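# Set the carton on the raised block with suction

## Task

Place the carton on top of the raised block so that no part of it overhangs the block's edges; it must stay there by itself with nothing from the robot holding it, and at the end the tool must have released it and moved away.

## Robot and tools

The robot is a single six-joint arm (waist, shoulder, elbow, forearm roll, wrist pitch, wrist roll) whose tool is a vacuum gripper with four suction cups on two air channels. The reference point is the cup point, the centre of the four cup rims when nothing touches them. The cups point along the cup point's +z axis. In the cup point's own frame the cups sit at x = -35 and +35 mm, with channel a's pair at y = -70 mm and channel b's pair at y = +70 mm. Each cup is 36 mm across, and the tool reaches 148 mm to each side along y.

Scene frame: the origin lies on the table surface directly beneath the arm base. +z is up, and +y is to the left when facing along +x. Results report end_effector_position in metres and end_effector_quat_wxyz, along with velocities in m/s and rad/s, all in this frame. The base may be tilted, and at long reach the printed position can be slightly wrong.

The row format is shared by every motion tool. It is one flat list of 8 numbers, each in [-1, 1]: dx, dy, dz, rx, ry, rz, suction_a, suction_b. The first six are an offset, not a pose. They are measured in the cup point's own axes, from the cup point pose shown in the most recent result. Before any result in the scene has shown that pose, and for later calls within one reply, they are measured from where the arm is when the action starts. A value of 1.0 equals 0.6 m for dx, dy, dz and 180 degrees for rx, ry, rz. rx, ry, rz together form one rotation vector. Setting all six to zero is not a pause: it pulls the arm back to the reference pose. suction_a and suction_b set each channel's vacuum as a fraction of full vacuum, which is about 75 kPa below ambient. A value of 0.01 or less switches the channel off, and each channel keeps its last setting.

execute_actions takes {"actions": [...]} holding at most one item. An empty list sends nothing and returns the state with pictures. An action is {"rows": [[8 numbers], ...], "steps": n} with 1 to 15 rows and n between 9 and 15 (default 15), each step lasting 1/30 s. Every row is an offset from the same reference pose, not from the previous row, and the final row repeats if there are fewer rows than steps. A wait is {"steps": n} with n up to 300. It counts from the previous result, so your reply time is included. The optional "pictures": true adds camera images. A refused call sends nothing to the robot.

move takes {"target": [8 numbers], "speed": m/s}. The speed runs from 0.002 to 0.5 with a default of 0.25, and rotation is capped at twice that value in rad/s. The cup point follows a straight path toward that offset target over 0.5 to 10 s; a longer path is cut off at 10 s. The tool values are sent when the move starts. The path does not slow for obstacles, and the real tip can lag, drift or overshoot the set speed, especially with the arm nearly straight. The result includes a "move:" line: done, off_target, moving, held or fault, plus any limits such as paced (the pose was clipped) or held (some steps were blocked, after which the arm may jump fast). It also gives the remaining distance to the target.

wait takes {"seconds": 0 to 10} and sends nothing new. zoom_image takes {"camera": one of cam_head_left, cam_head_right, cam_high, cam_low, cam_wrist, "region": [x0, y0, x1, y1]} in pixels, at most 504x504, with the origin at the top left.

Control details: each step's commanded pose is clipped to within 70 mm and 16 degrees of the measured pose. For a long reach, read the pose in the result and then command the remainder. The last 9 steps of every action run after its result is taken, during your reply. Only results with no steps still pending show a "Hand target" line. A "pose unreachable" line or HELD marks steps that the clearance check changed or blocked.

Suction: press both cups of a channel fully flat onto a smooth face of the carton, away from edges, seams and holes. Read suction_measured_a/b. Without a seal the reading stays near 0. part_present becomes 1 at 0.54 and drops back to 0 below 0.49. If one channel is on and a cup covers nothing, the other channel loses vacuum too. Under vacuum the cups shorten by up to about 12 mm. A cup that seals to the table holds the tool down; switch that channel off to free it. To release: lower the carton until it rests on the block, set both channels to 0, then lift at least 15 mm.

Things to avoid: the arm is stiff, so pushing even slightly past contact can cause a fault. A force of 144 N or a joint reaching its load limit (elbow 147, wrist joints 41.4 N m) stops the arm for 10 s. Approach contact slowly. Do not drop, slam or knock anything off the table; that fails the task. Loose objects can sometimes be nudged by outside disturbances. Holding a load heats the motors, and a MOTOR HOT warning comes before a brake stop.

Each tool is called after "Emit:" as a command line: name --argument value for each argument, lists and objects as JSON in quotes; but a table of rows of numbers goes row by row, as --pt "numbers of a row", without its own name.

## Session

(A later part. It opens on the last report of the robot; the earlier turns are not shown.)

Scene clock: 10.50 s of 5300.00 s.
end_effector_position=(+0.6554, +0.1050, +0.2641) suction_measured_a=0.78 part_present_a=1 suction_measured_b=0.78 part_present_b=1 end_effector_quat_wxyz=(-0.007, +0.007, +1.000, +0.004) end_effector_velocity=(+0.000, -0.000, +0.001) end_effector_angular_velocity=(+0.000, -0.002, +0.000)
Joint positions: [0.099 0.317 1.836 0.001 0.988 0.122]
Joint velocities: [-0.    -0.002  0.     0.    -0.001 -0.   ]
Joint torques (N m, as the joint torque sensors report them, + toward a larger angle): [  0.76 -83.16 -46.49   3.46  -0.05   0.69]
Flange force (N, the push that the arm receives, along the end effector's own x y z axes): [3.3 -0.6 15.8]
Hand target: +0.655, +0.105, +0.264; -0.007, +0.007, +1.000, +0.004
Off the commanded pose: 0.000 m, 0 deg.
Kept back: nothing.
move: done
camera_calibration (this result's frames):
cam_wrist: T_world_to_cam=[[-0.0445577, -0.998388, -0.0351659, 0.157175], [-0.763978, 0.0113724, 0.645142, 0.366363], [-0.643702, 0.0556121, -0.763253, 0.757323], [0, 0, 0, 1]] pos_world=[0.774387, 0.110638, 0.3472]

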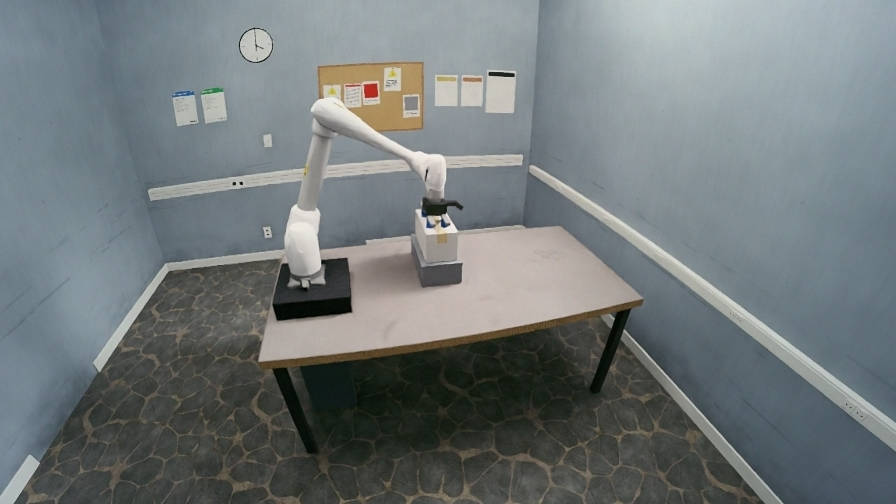

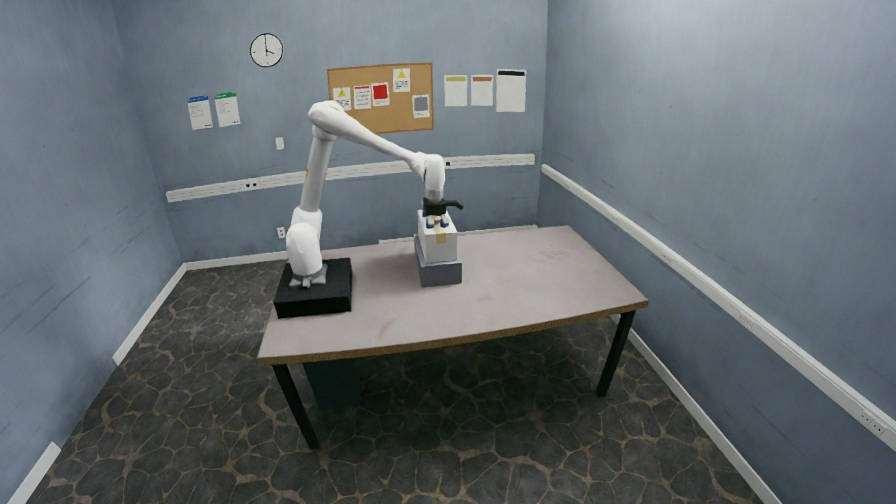

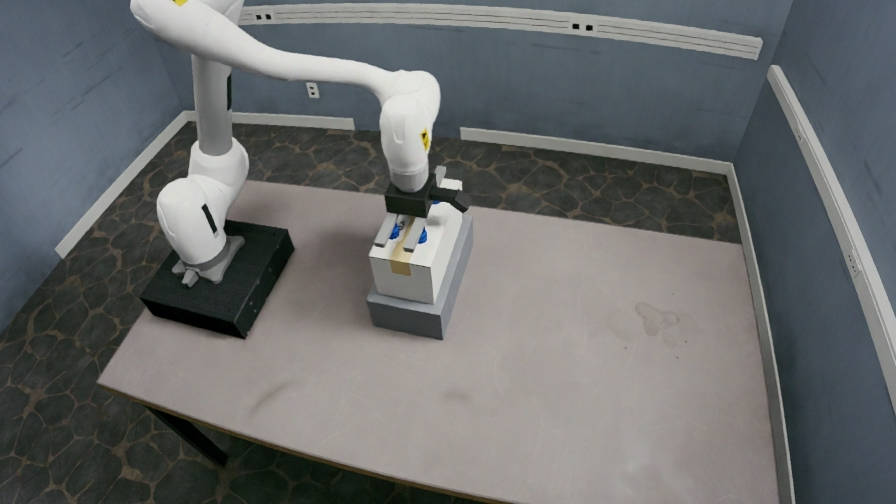

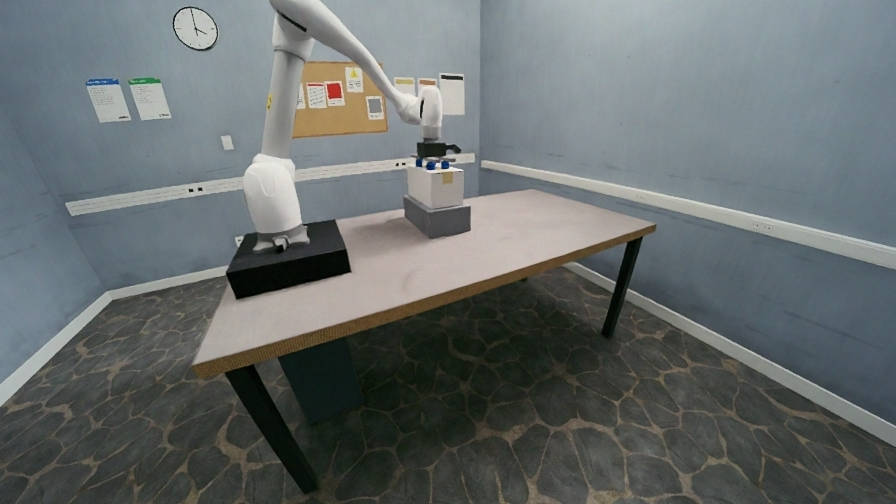

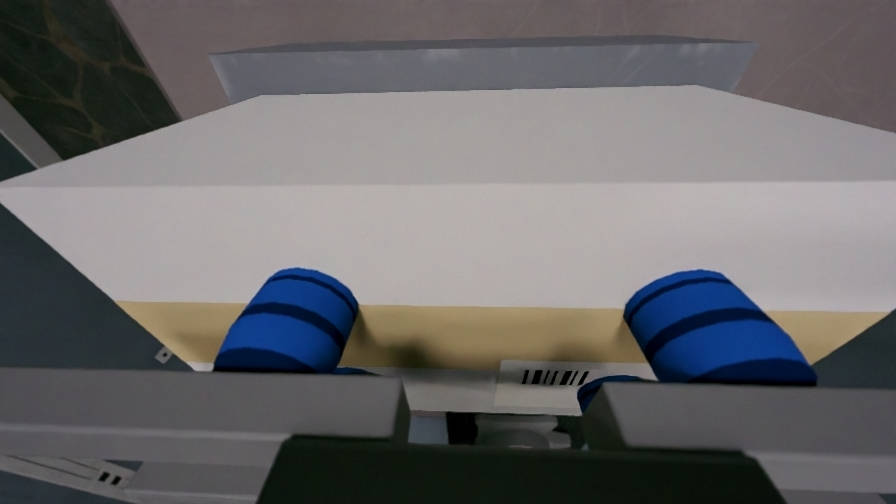

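Emit:
move --target '[0, 0, 0.007, 0, 0, 0, 1, 1]' --speed 0.01

Scene clock: 11.43 s of 5300.00 s.
end_effector_position=(+0.6554, +0.1050, +0.2603) suction_measured_a=0.78 part_present_a=1 suction_measured_b=0.78 part_present_b=1 end_effector_quat_wxyz=(-0.007, +0.007, +1.000, +0.004) end_effector_velocity=(-0.000, +0.000, -0.001) end_effector_angular_velocity=(-0.000, +0.000, +0.001)
Joint positions: [0.099 0.321 1.839 0.001 0.98  0.122]
Joint velocities: [ 0.     0.     0.001 -0.    -0.001 -0.   ]
Joint torques (N m, as the joint torque sensors report them, + toward a larger angle): [-12.28 -18.18 -14.29   6.16  -4.89  -1.29]
Flange force (N, the push that the arm receives, along the end effector's own x y z axes): [30.0 17.5 -79.8]
Hand target: +0.655, +0.105, +0.260; -0.007, +0.007, +1.000, +0.004
Off the commanded pose: 0.000 m, 0 deg.
Kept back: nothing.
move: done
camera_calibration (this result's frames):
cam_wrist: T_world_to_cam=[[-0.0445528, -0.998385, -0.0352492, 0.157062], [-0.764343, 0.0113465, 0.64471, 0.369174], [-0.643268, 0.0556661, -0.763615, 0.754226], [0, 0, 0, 1]] pos_world=[0.774343, 0.110634, 0.343464]

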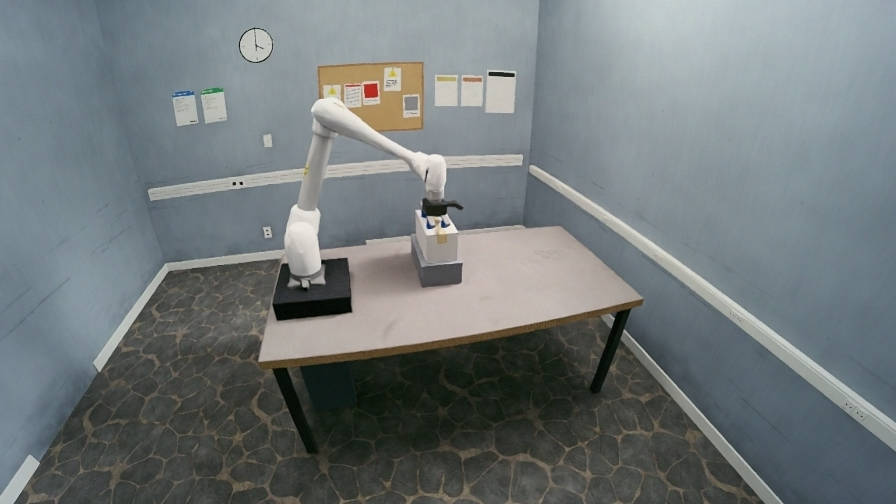

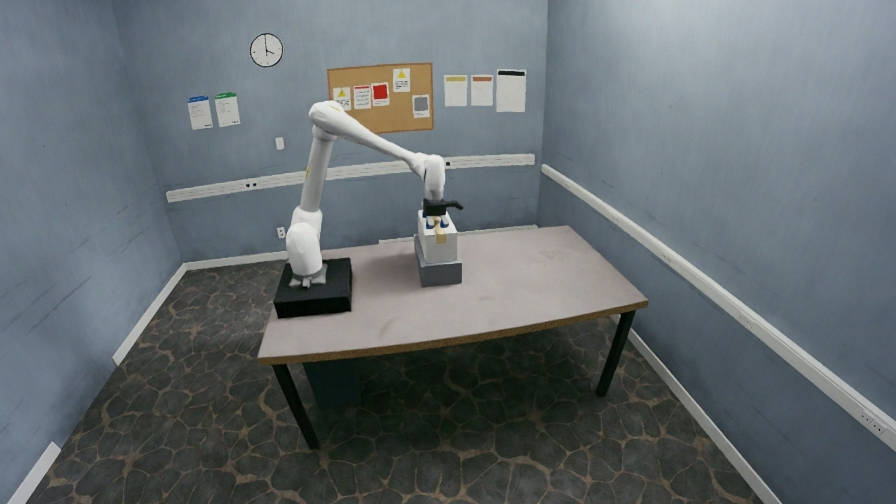

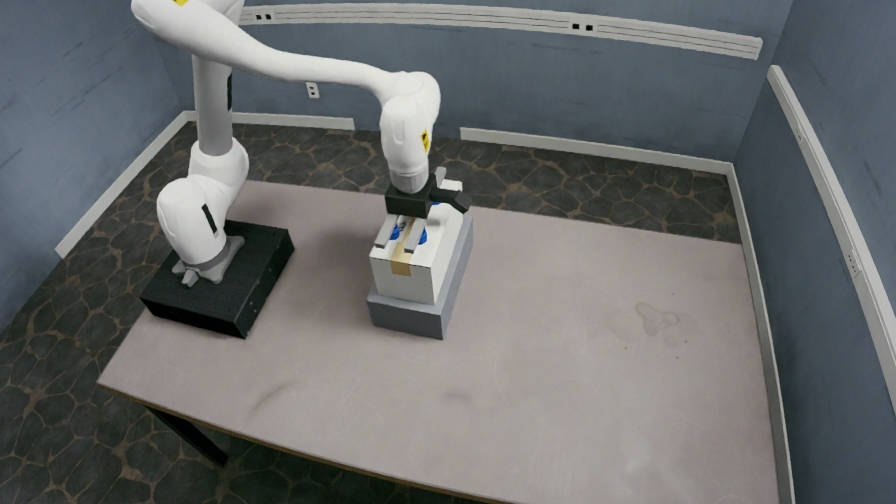

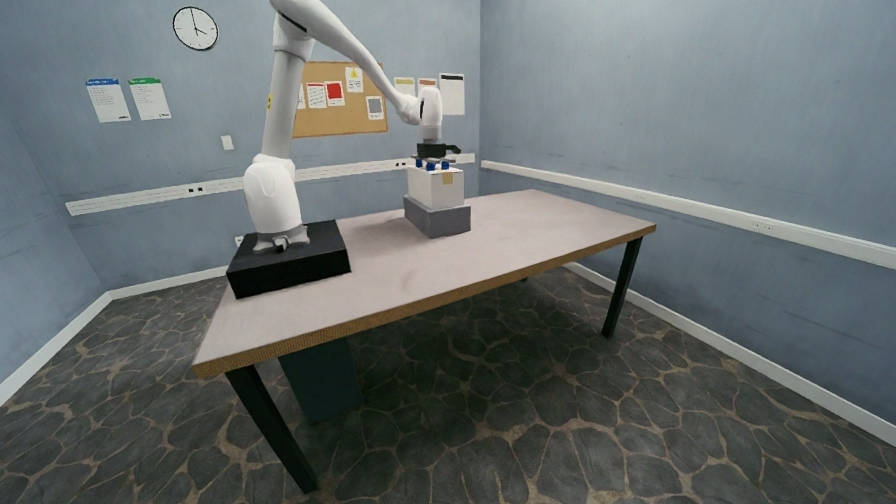

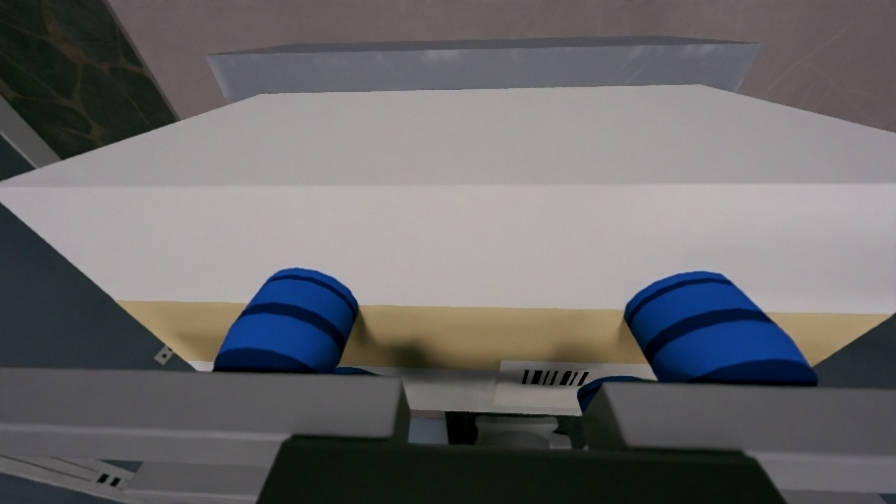

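Emit:
move --target '[0, 0, -0.006, 0, 0, 0, 0, 0]' --speed 0.01

Emit:
move --target '[0, 0, -0.15, 0, 0, 0, 0, 0]' --speed 0.15

Scene clock: 12.43 s of 5300.00 s.
end_effector_position=(+0.6554, +0.1050, +0.2638) suction_measured_a=0.00 part_present_a=0 suction_measured_b=0.00 part_present_b=0 end_effector_quat_wxyz=(-0.007, +0.007, +1.000, +0.004) end_effector_velocity=(+0.000, -0.000, +0.000) end_effector_angular_velocity=(+0.000, +0.000, +0.000)
Joint positions: [0.099 0.318 1.836 0.001 0.987 0.122]
Joint velocities: [-0.    -0.    -0.001  0.     0.001 -0.001]
Joint torques (N m, as the joint torque sensors report them, + toward a larger angle): [ -1.09 -37.91 -20.3    3.93  -3.19   1.12]
Flange force (N, the push that the arm receives, along the end effector's own x y z axes): [12.6 -0.3 -52.9]
Hand target: +0.655, +0.105, +0.264; -0.007, +0.007, +1.000, +0.004
Off the commanded pose: 0.000 m, 0 deg.
Kept back: nothing.
move: done
camera_calibration (this result's frames):
cam_wrist: T_world_to_cam=[[-0.0445312, -0.998387, -0.0352324, 0.157155], [-0.764258, 0.0113334, 0.644811, 0.366865], [-0.643372, 0.0556408, -0.763529, 0.756966], [0, 0, 0, 1]] pos_world=[0.774389, 0.110625, 0.346944]

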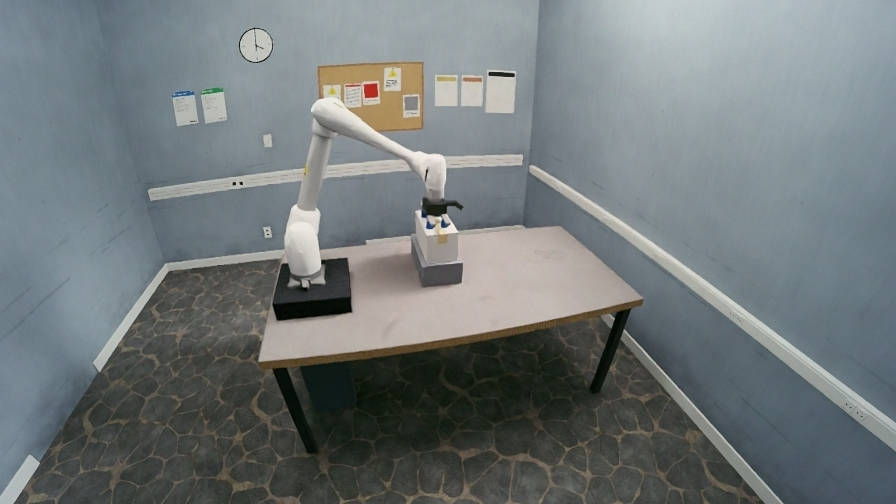

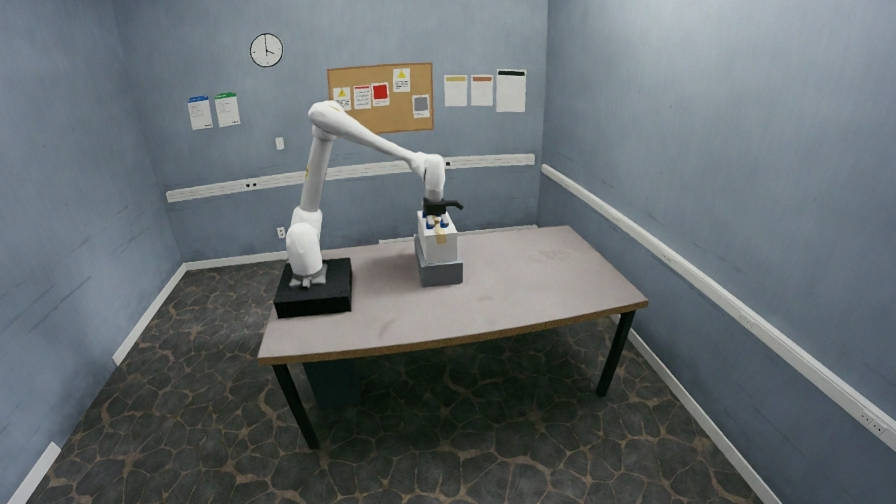

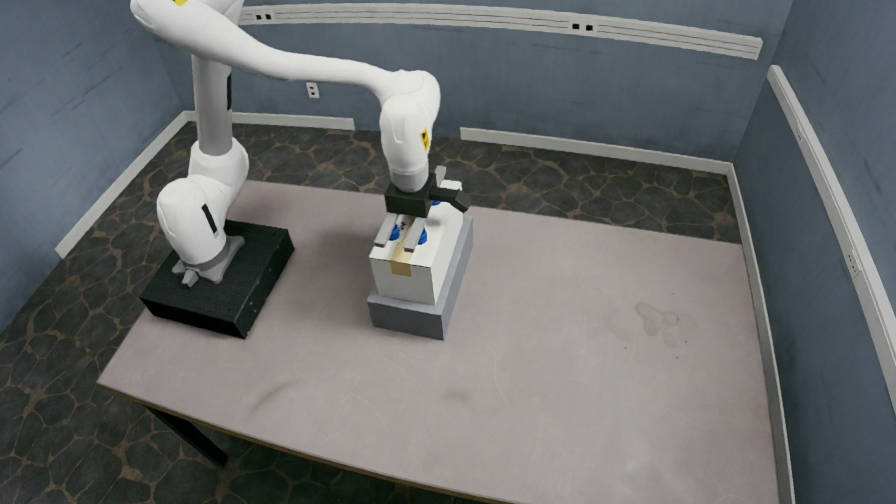

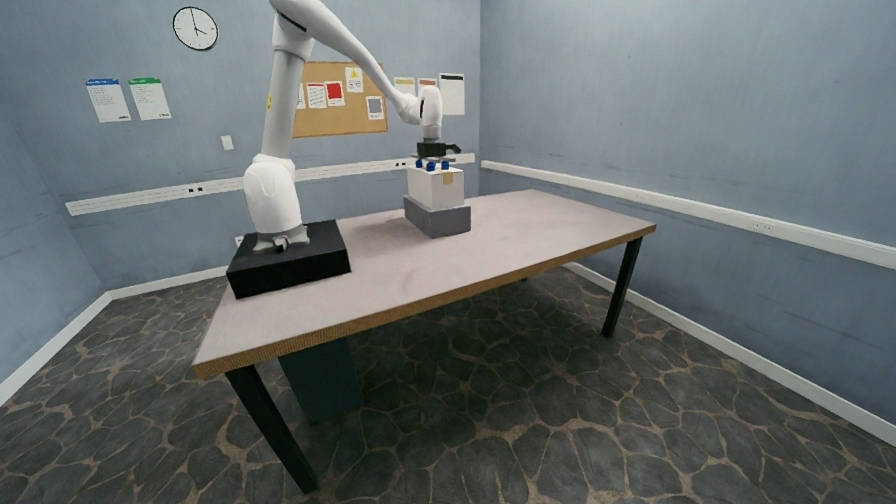

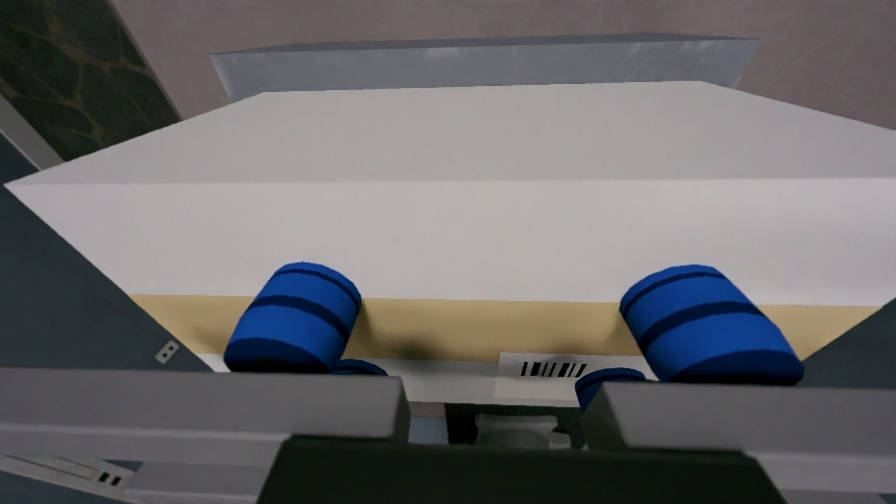

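Scene clock: 13.40 s of 5300.00 s.
end_effector_position=(+0.6566, +0.1042, +0.3537) suction_measured_a=0.00 part_present_a=0 suction_measured_b=0.00 part_present_b=0 end_effector_quat_wxyz=(-0.007, +0.006, +1.000, +0.004) end_effector_velocity=(+0.000, -0.000, +0.002) end_effector_angular_velocity=(+0.000, -0.001, +0.000)
Joint positions: [0.099 0.246 1.75  0.001 1.145 0.122]
Joint velocities: [-0.    -0.002 -0.001  0.     0.002 -0.001]
Joint torques (N m, as the joint torque sensors report them, + toward a larger angle): [  0.74 -66.76 -40.93   4.16  -0.41   0.56]
Flange force (N, the push that the arm receives, along the end effector's own x y z axes): [2.3 -0.9 -2.8]
Hand target: +0.657, +0.104, +0.354; -0.007, +0.006, +1.000, +0.004
Off the commanded pose: 0.000 m, 0 deg.
Kept back: nothing.
move: done
camera_calibration (this result's frames):
cam_wrist: T_world_to_cam=[[-0.0444166, -0.998389, -0.035294, 0.159601], [-0.764209, 0.0112016, 0.644871, 0.309807], [-0.643437, 0.055615, -0.763476, 0.826426], [0, 0, 0, 1]] pos_world=[0.7756, 0.109912, 0.436804]

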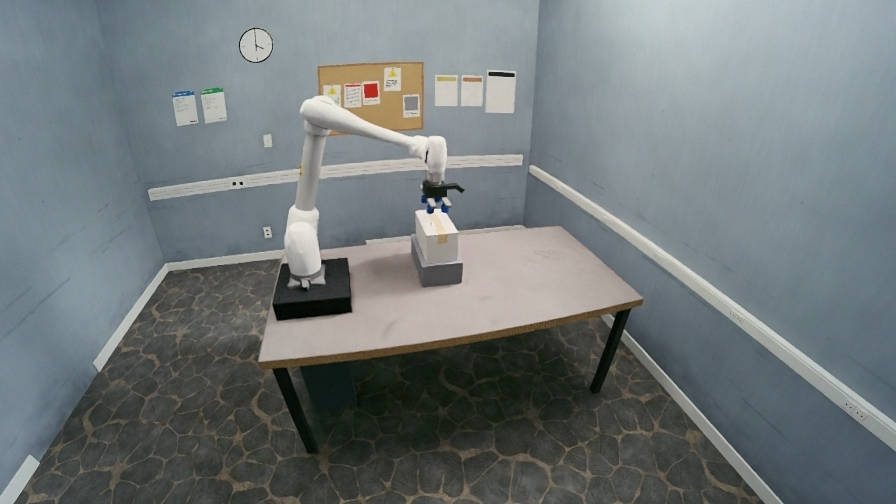

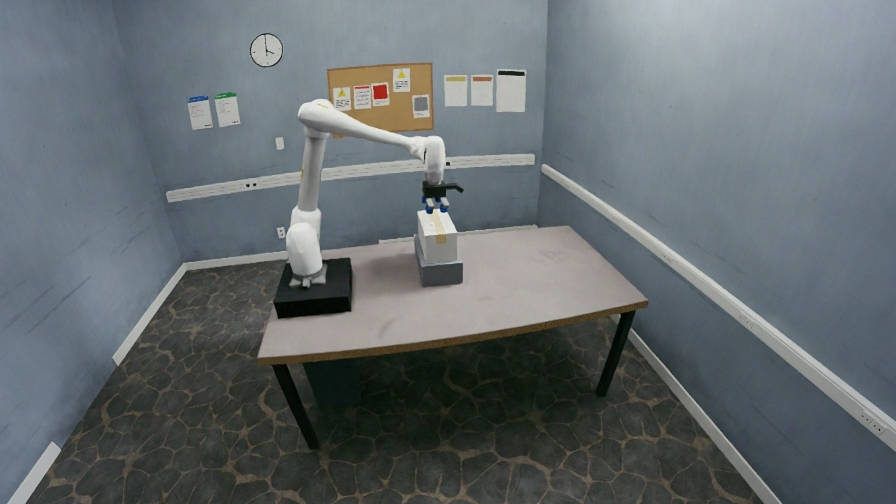

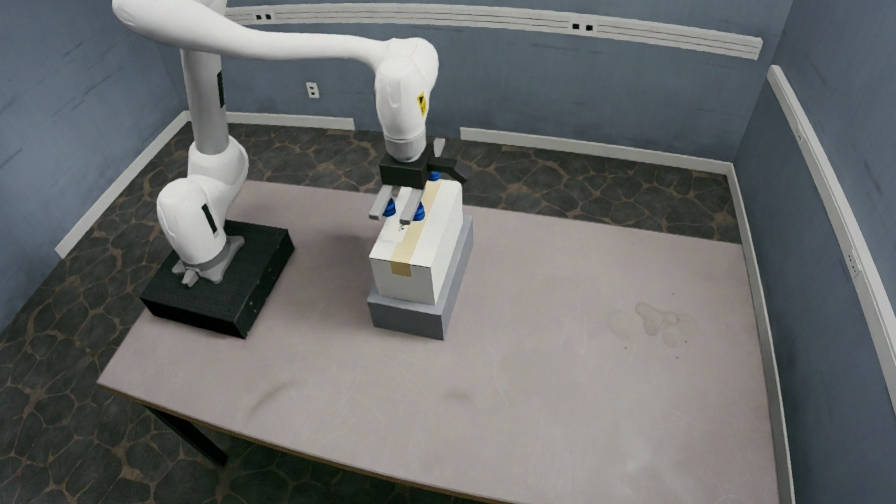

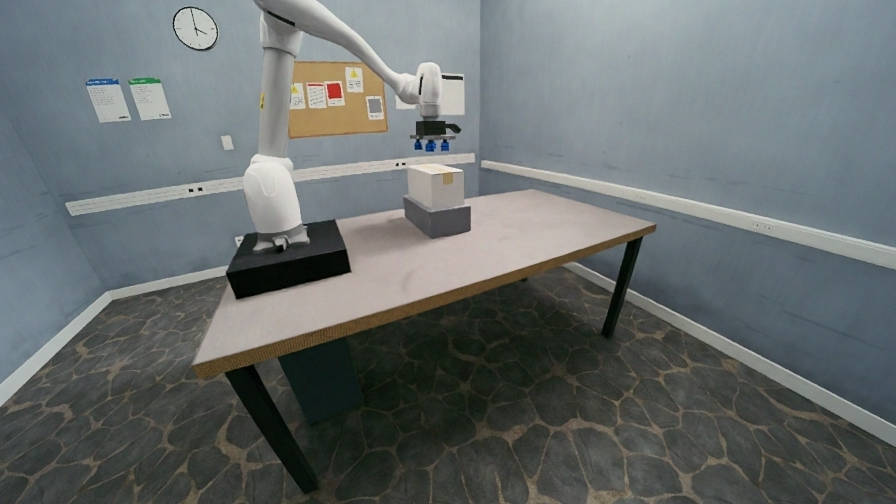

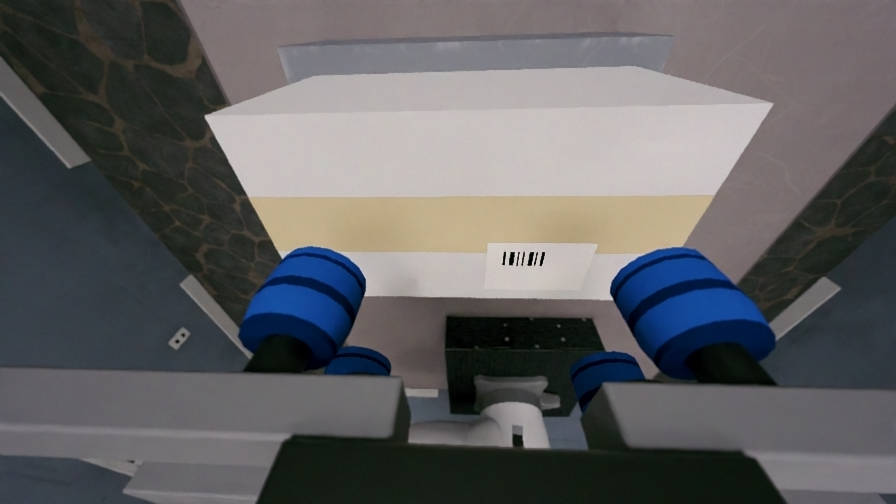

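Emit:
finished_scene --scene 1

The scene is finished: the task was done.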